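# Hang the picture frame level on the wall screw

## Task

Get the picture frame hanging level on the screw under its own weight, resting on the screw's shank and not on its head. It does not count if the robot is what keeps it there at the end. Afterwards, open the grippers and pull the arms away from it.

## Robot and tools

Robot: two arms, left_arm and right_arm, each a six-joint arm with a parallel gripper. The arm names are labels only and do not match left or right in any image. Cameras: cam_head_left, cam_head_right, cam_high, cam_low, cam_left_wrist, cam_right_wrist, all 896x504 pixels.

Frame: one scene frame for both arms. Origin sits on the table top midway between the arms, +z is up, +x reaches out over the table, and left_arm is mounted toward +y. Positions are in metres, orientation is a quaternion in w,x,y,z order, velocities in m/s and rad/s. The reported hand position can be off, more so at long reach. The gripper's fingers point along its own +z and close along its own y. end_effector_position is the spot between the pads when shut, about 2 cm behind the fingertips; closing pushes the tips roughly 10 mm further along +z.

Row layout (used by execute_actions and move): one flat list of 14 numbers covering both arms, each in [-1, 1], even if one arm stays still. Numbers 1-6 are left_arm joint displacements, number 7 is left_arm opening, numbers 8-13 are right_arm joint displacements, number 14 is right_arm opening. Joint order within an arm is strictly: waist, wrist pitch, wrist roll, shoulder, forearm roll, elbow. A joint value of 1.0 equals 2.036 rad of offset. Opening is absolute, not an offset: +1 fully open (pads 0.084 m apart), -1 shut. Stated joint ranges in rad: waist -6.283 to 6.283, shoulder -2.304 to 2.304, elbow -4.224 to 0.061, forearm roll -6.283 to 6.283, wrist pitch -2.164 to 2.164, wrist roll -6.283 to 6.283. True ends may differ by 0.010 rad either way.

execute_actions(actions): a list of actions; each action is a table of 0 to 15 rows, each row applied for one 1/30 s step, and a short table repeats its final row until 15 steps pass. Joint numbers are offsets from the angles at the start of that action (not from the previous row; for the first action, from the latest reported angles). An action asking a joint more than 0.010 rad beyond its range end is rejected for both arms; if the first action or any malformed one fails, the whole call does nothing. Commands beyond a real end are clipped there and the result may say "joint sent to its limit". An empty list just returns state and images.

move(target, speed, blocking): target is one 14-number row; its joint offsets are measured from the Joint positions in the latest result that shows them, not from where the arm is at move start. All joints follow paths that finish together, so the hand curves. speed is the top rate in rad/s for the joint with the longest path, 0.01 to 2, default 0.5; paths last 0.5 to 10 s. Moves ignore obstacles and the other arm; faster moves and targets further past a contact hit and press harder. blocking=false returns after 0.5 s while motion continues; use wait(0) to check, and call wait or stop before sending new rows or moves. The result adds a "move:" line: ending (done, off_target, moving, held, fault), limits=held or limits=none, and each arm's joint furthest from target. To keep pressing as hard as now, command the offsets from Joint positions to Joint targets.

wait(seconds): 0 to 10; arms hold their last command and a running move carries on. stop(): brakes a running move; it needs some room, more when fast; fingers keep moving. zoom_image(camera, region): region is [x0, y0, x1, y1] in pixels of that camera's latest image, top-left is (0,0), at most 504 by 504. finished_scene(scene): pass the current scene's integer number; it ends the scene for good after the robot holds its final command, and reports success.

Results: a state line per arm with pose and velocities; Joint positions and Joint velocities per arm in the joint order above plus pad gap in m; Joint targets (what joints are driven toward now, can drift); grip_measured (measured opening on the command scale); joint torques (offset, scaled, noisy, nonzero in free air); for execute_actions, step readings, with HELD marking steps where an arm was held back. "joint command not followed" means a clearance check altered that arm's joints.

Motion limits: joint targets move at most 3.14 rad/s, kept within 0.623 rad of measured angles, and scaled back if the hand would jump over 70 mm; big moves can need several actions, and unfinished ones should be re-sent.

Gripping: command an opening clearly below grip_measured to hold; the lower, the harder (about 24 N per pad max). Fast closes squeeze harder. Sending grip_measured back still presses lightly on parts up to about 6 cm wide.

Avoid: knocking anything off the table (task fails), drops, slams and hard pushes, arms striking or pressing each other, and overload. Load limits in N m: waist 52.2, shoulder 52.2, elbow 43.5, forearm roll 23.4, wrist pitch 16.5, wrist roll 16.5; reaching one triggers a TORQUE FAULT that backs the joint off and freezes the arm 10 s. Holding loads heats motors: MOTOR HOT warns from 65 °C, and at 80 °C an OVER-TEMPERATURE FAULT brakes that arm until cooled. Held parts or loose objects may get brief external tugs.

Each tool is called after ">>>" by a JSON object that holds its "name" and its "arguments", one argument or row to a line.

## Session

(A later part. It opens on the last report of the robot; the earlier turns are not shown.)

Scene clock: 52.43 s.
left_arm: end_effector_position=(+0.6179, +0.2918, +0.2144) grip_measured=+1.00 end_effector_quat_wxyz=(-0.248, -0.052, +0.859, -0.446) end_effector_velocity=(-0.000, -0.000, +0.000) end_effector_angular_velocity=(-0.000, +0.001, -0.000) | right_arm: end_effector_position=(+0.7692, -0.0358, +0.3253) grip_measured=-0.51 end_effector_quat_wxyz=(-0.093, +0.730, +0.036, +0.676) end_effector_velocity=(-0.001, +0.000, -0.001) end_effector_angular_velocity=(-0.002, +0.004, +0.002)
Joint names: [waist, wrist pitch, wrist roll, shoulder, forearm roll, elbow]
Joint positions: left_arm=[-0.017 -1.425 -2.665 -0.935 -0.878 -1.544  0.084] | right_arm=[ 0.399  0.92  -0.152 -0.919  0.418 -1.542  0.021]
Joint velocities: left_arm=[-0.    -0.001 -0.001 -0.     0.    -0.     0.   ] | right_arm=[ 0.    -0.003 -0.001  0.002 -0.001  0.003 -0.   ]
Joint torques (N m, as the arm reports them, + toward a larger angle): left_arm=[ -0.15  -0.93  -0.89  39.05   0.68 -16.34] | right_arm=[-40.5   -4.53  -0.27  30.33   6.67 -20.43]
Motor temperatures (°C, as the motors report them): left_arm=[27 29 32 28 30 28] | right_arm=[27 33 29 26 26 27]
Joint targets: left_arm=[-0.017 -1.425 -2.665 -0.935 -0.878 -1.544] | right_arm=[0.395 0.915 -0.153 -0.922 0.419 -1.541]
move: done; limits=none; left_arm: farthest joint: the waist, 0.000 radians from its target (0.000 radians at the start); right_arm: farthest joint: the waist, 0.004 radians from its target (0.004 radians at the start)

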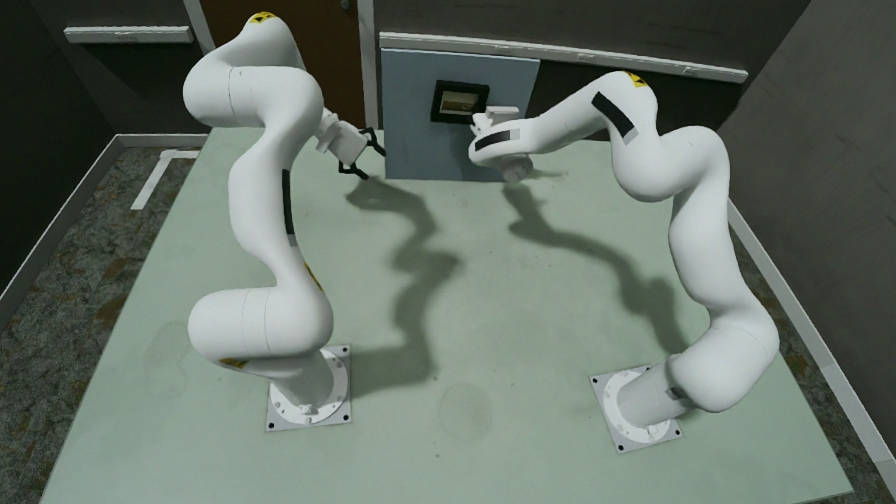

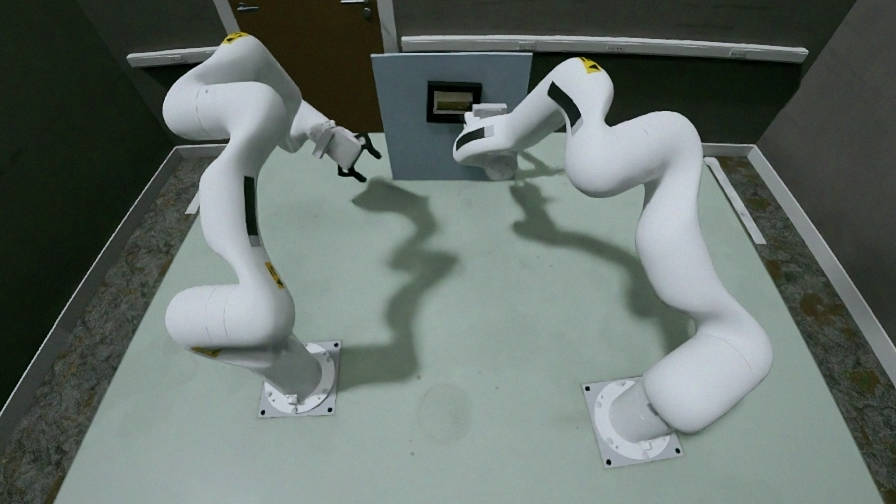

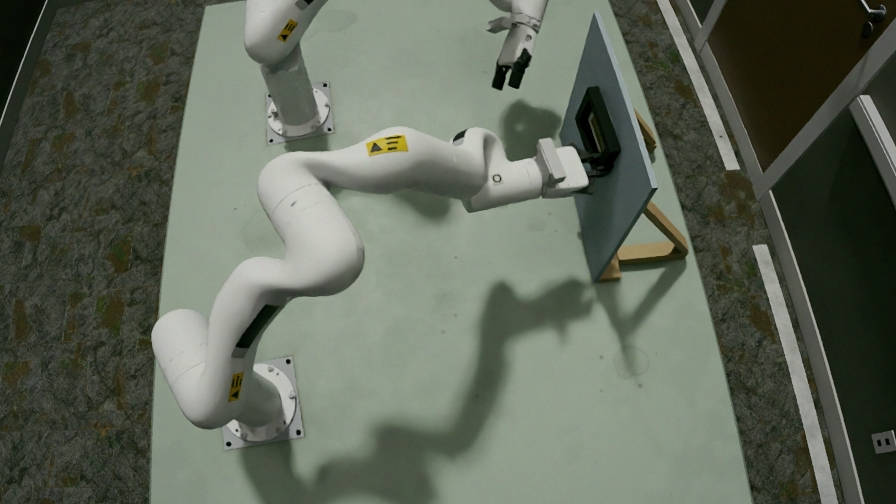

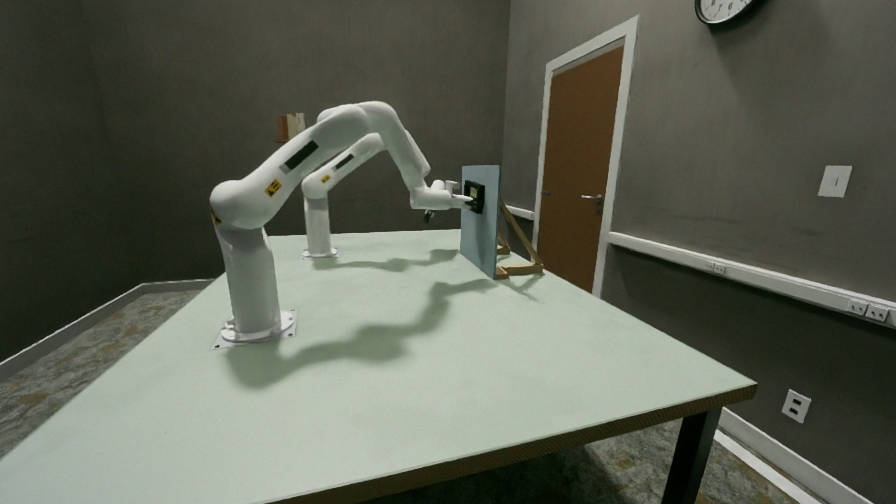

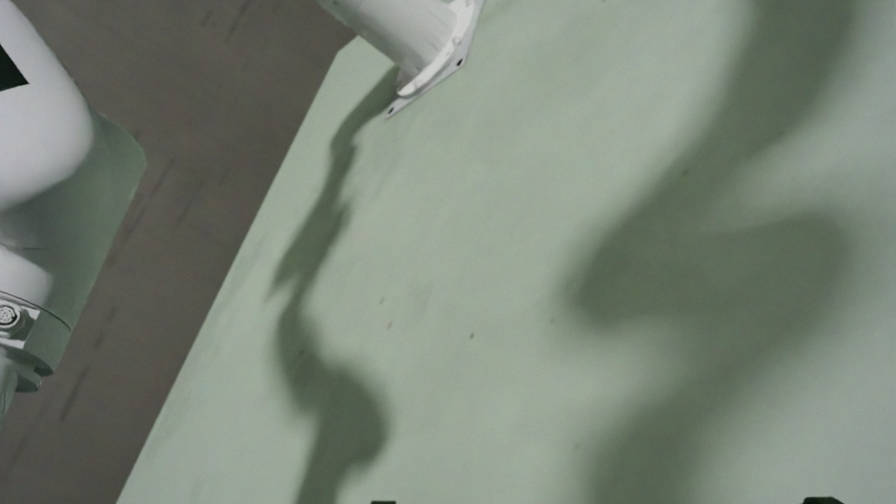

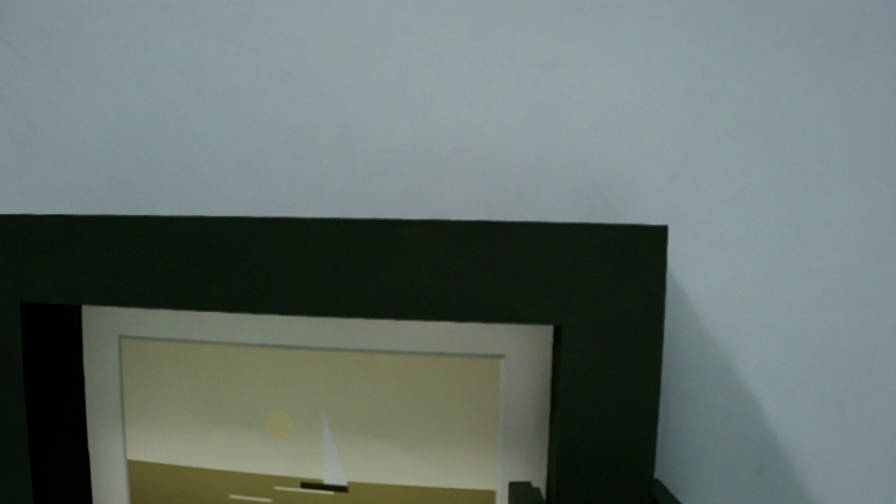

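>>> {"name": "move", "arguments": {
  "target": [0,0,0,0,0,0,1,0,0,0,0,0,0,-0.2]
}}

>>> {"name": "move", "arguments": {
  "target": [0,0,0,0,0,0,1,0,0.03,0,0.12,0,0.15,0.6],
  "speed": 0.15
}}

>>> {"name": "zoom_image", "arguments": {
  "camera": "cam_head_left",
  "region": [380, 40, 540, 190]
}}

Scene clock: 53.40 s.
left_arm: end_effector_position=(+0.6179, +0.2918, +0.2144) grip_measured=+1.00 end_effector_quat_wxyz=(-0.248, -0.052, +0.859, -0.446) end_effector_velocity=(+0.000, -0.001, +0.000) end_effector_angular_velocity=(-0.001, -0.001, -0.000) | right_arm: end_effector_position=(+0.7689, -0.0361, +0.3237) grip_measured=-0.21 end_effector_quat_wxyz=(-0.093, +0.731, +0.036, +0.675) end_effector_velocity=(+0.000, +0.001, +0.006) end_effector_angular_velocity=(+0.002, -0.012, +0.001)
Joint names: [waist, wrist pitch, wrist roll, shoulder, forearm roll, elbow]
Joint positions: left_arm=[-0.017 -1.425 -2.665 -0.935 -0.878 -1.544  0.084] | right_arm=[ 0.399  0.918 -0.152 -0.92   0.419 -1.541  0.035]
Joint velocities: left_arm=[-0.001 -0.     0.     0.    -0.001 -0.     0.   ] | right_arm=[ 0.002  0.007 -0.002  0.004 -0.001 -0.002  0.   ]
Joint torques (N m, as the arm reports them, + toward a larger angle): left_arm=[  0.43  -0.85  -0.85  38.34   0.72 -16.07] | right_arm=[-17.29   4.26  -0.08  80.65   0.74 -38.07]
Motor temperatures (°C, as the motors report them): left_arm=[27 29 32 28 30 28] | right_arm=[27 33 29 26 26 27]
Joint targets: left_arm=[-0.017 -1.425 -2.665 -0.935 -0.878 -1.544] | right_arm=[0.399 0.920 -0.152 -0.919 0.418 -1.542]
move: done; limits=none; left_arm: farthest joint: the waist, 0.000 radians from its target (0.000 radians at the start); right_arm: farthest joint: the wrist pitch, 0.002 radians from its target (0.001 radians at the start)

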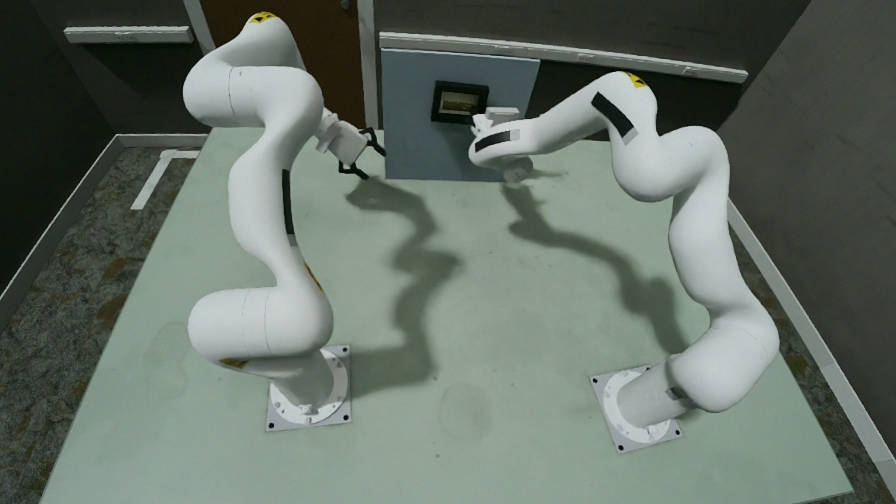

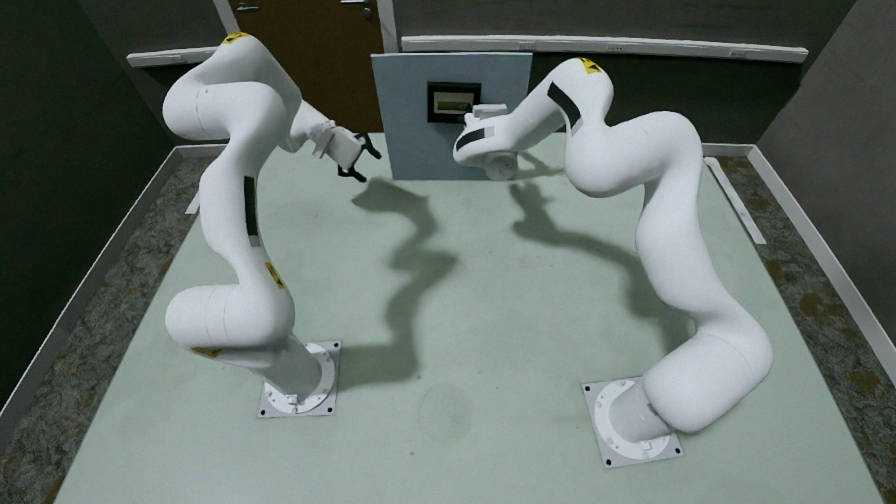

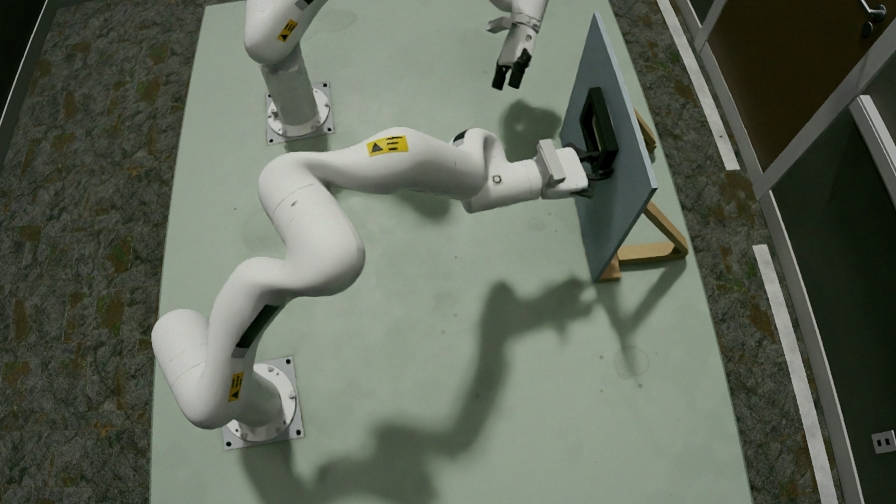

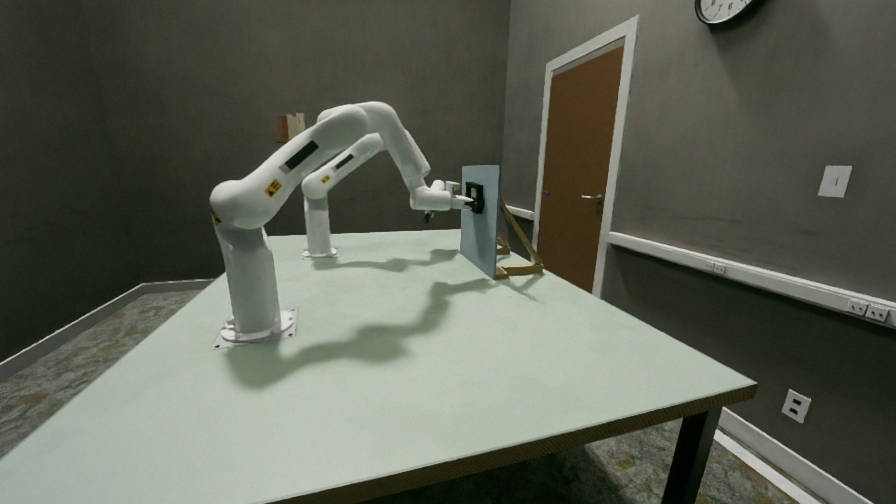

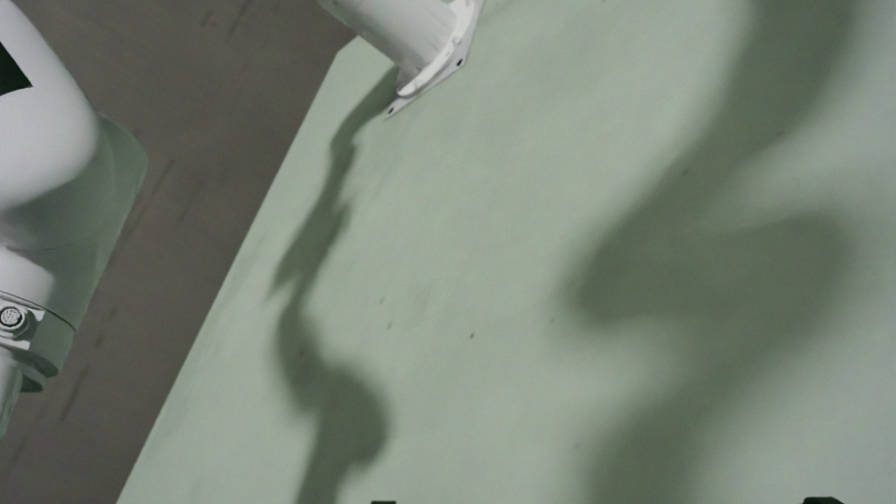

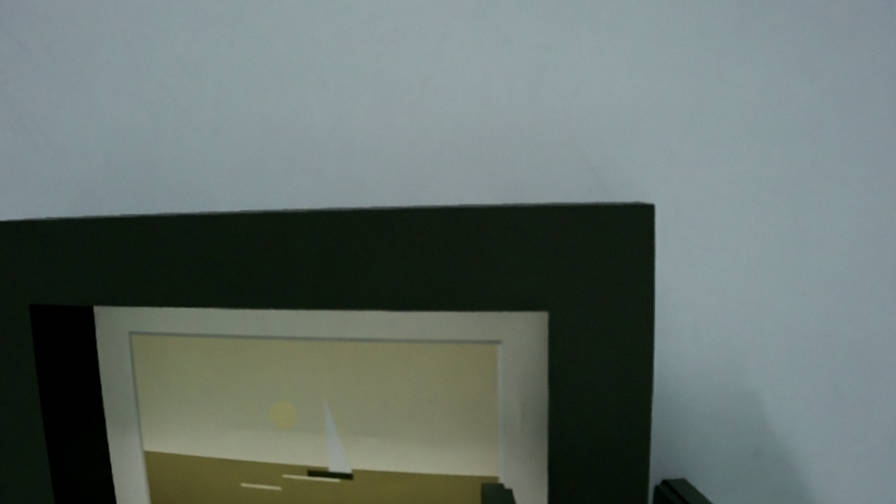

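Scene clock: 55.77 s.
left_arm: end_effector_position=(+0.6179, +0.2918, +0.2144) grip_measured=+1.00 end_effector_quat_wxyz=(-0.248, -0.052, +0.859, -0.446) end_effector_velocity=(+0.000, -0.000, -0.000) end_effector_angular_velocity=(-0.000, +0.000, +0.002) | right_arm: end_effector_position=(+0.6975, -0.0806, +0.3700) grip_measured=+0.59 end_effector_quat_wxyz=(-0.081, +0.730, +0.038, +0.677) end_effector_velocity=(+0.000, +0.000, +0.001) end_effector_angular_velocity=(+0.001, -0.001, -0.000)
Joint names: [waist, wrist pitch, wrist roll, shoulder, forearm roll, elbow]
Joint positions: left_arm=[-0.017 -1.425 -2.665 -0.935 -0.878 -1.544  0.084] | right_arm=[ 0.399  0.98  -0.152 -0.676  0.419 -1.236  0.069]
Joint velocities: left_arm=[ 0.     0.001 -0.     0.    -0.001  0.001  0.   ] | right_arm=[ 0.     0.     0.     0.001  0.    -0.    -0.   ]
Joint torques (N m, as the arm reports them, + toward a larger angle): left_arm=[  0.12  -0.99  -0.88  38.68   0.28 -15.81] | right_arm=[ -5.86   1.32   0.2   57.79   1.19 -22.6 ]
Motor temperatures (°C, as the motors report them): left_arm=[27 29 32 28 30 28] | right_arm=[27 33 29 26 26 27]
Joint targets: left_arm=[-0.017 -1.425 -2.665 -0.935 -0.878 -1.544] | right_arm=[0.399 0.980 -0.152 -0.676 0.419 -1.236]
move: done; limits=none; left_arm: farthest joint: the waist, 0.000 radians from its target (0.000 radians at the start); right_arm: farthest joint: the waist, 0.000 radians from its target (0.000 radians at the start)

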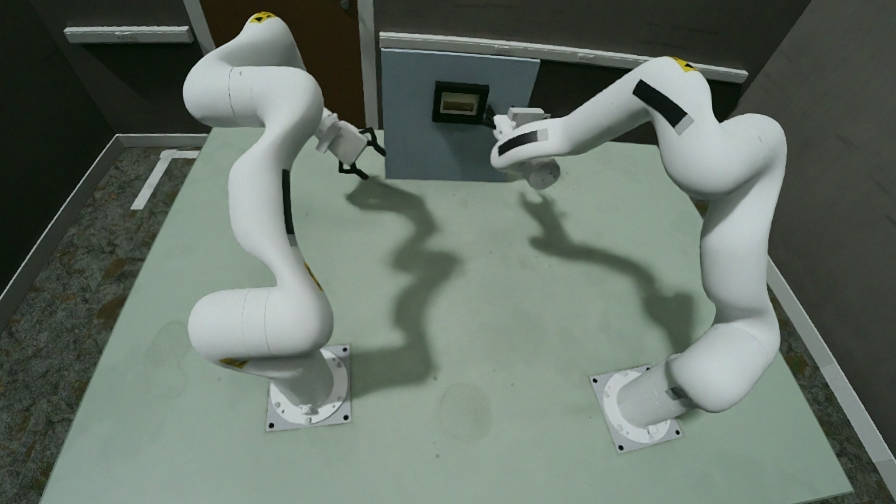

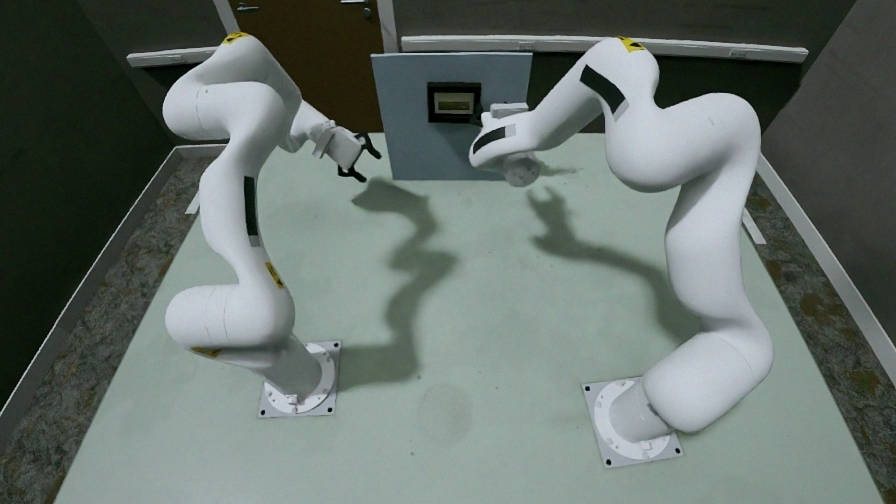

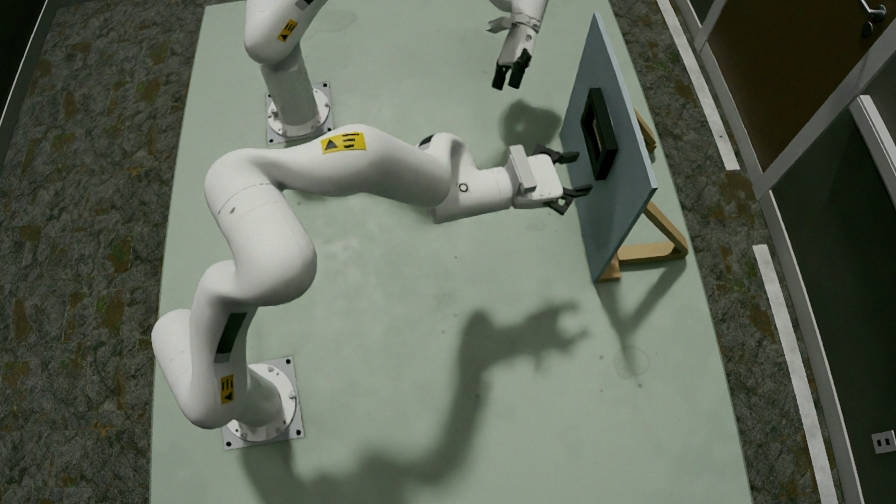

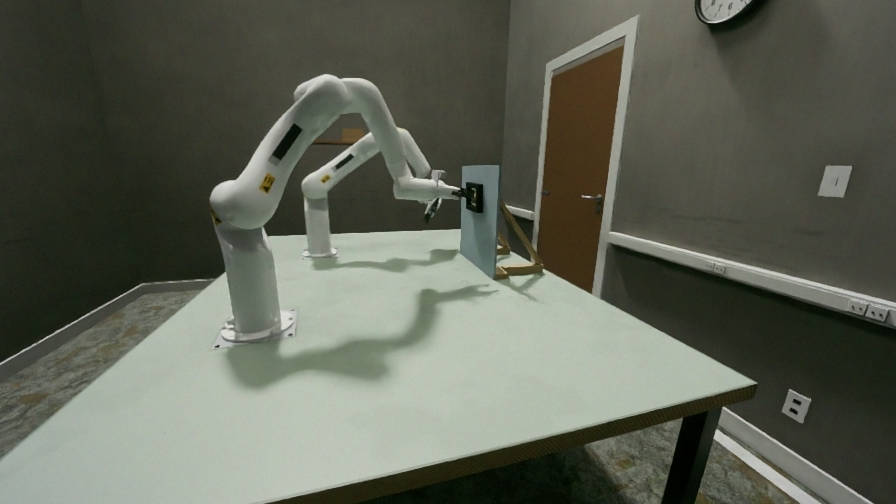

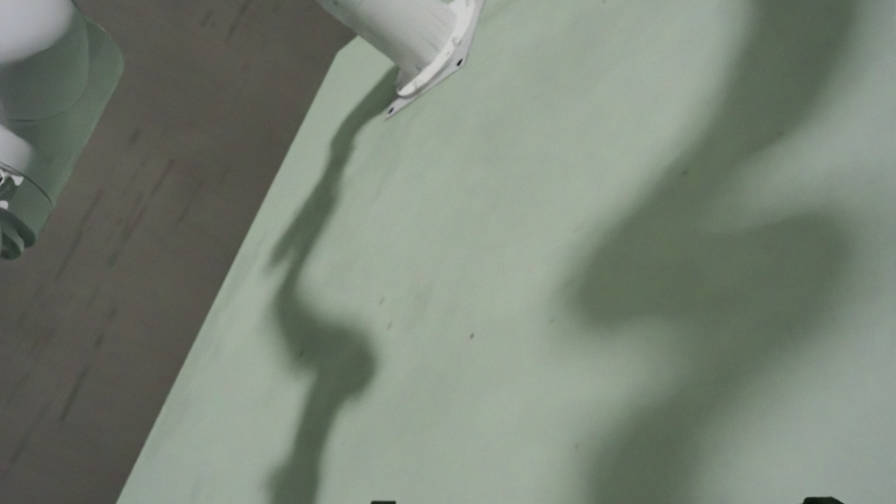

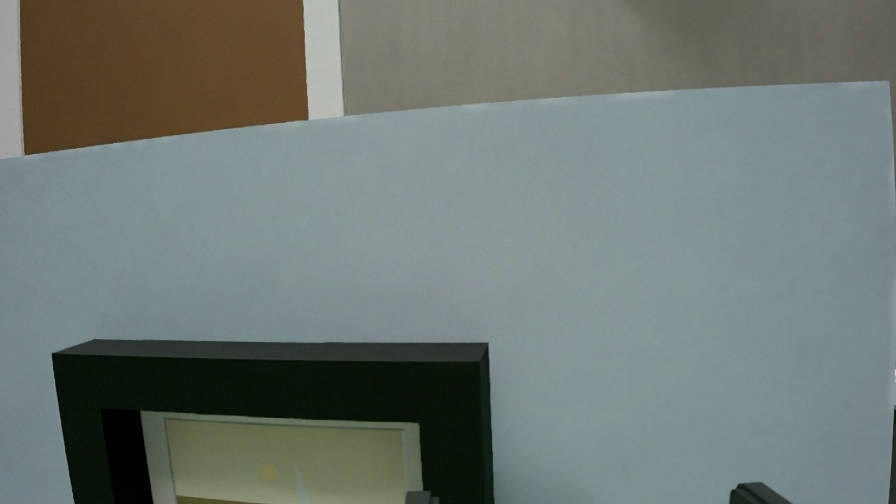

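Region (380, 40, 540, 190) of cam_head_left's 896x504 image, scaled by 3.150, with more detail than that image has; it fills the top 472 rows of this view, and the rest is white.

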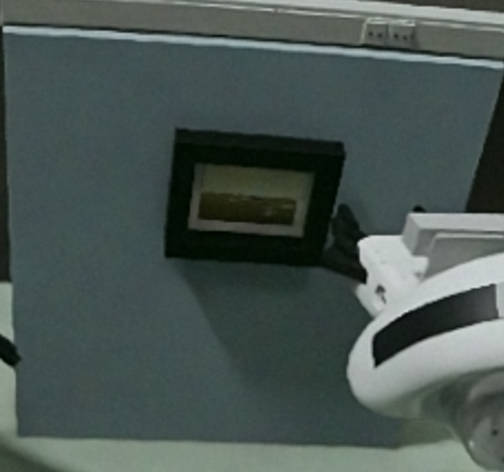

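>>> {"name": "finished_scene", "arguments": {
  "scene": 2
}}

The scene is finished: the task was done.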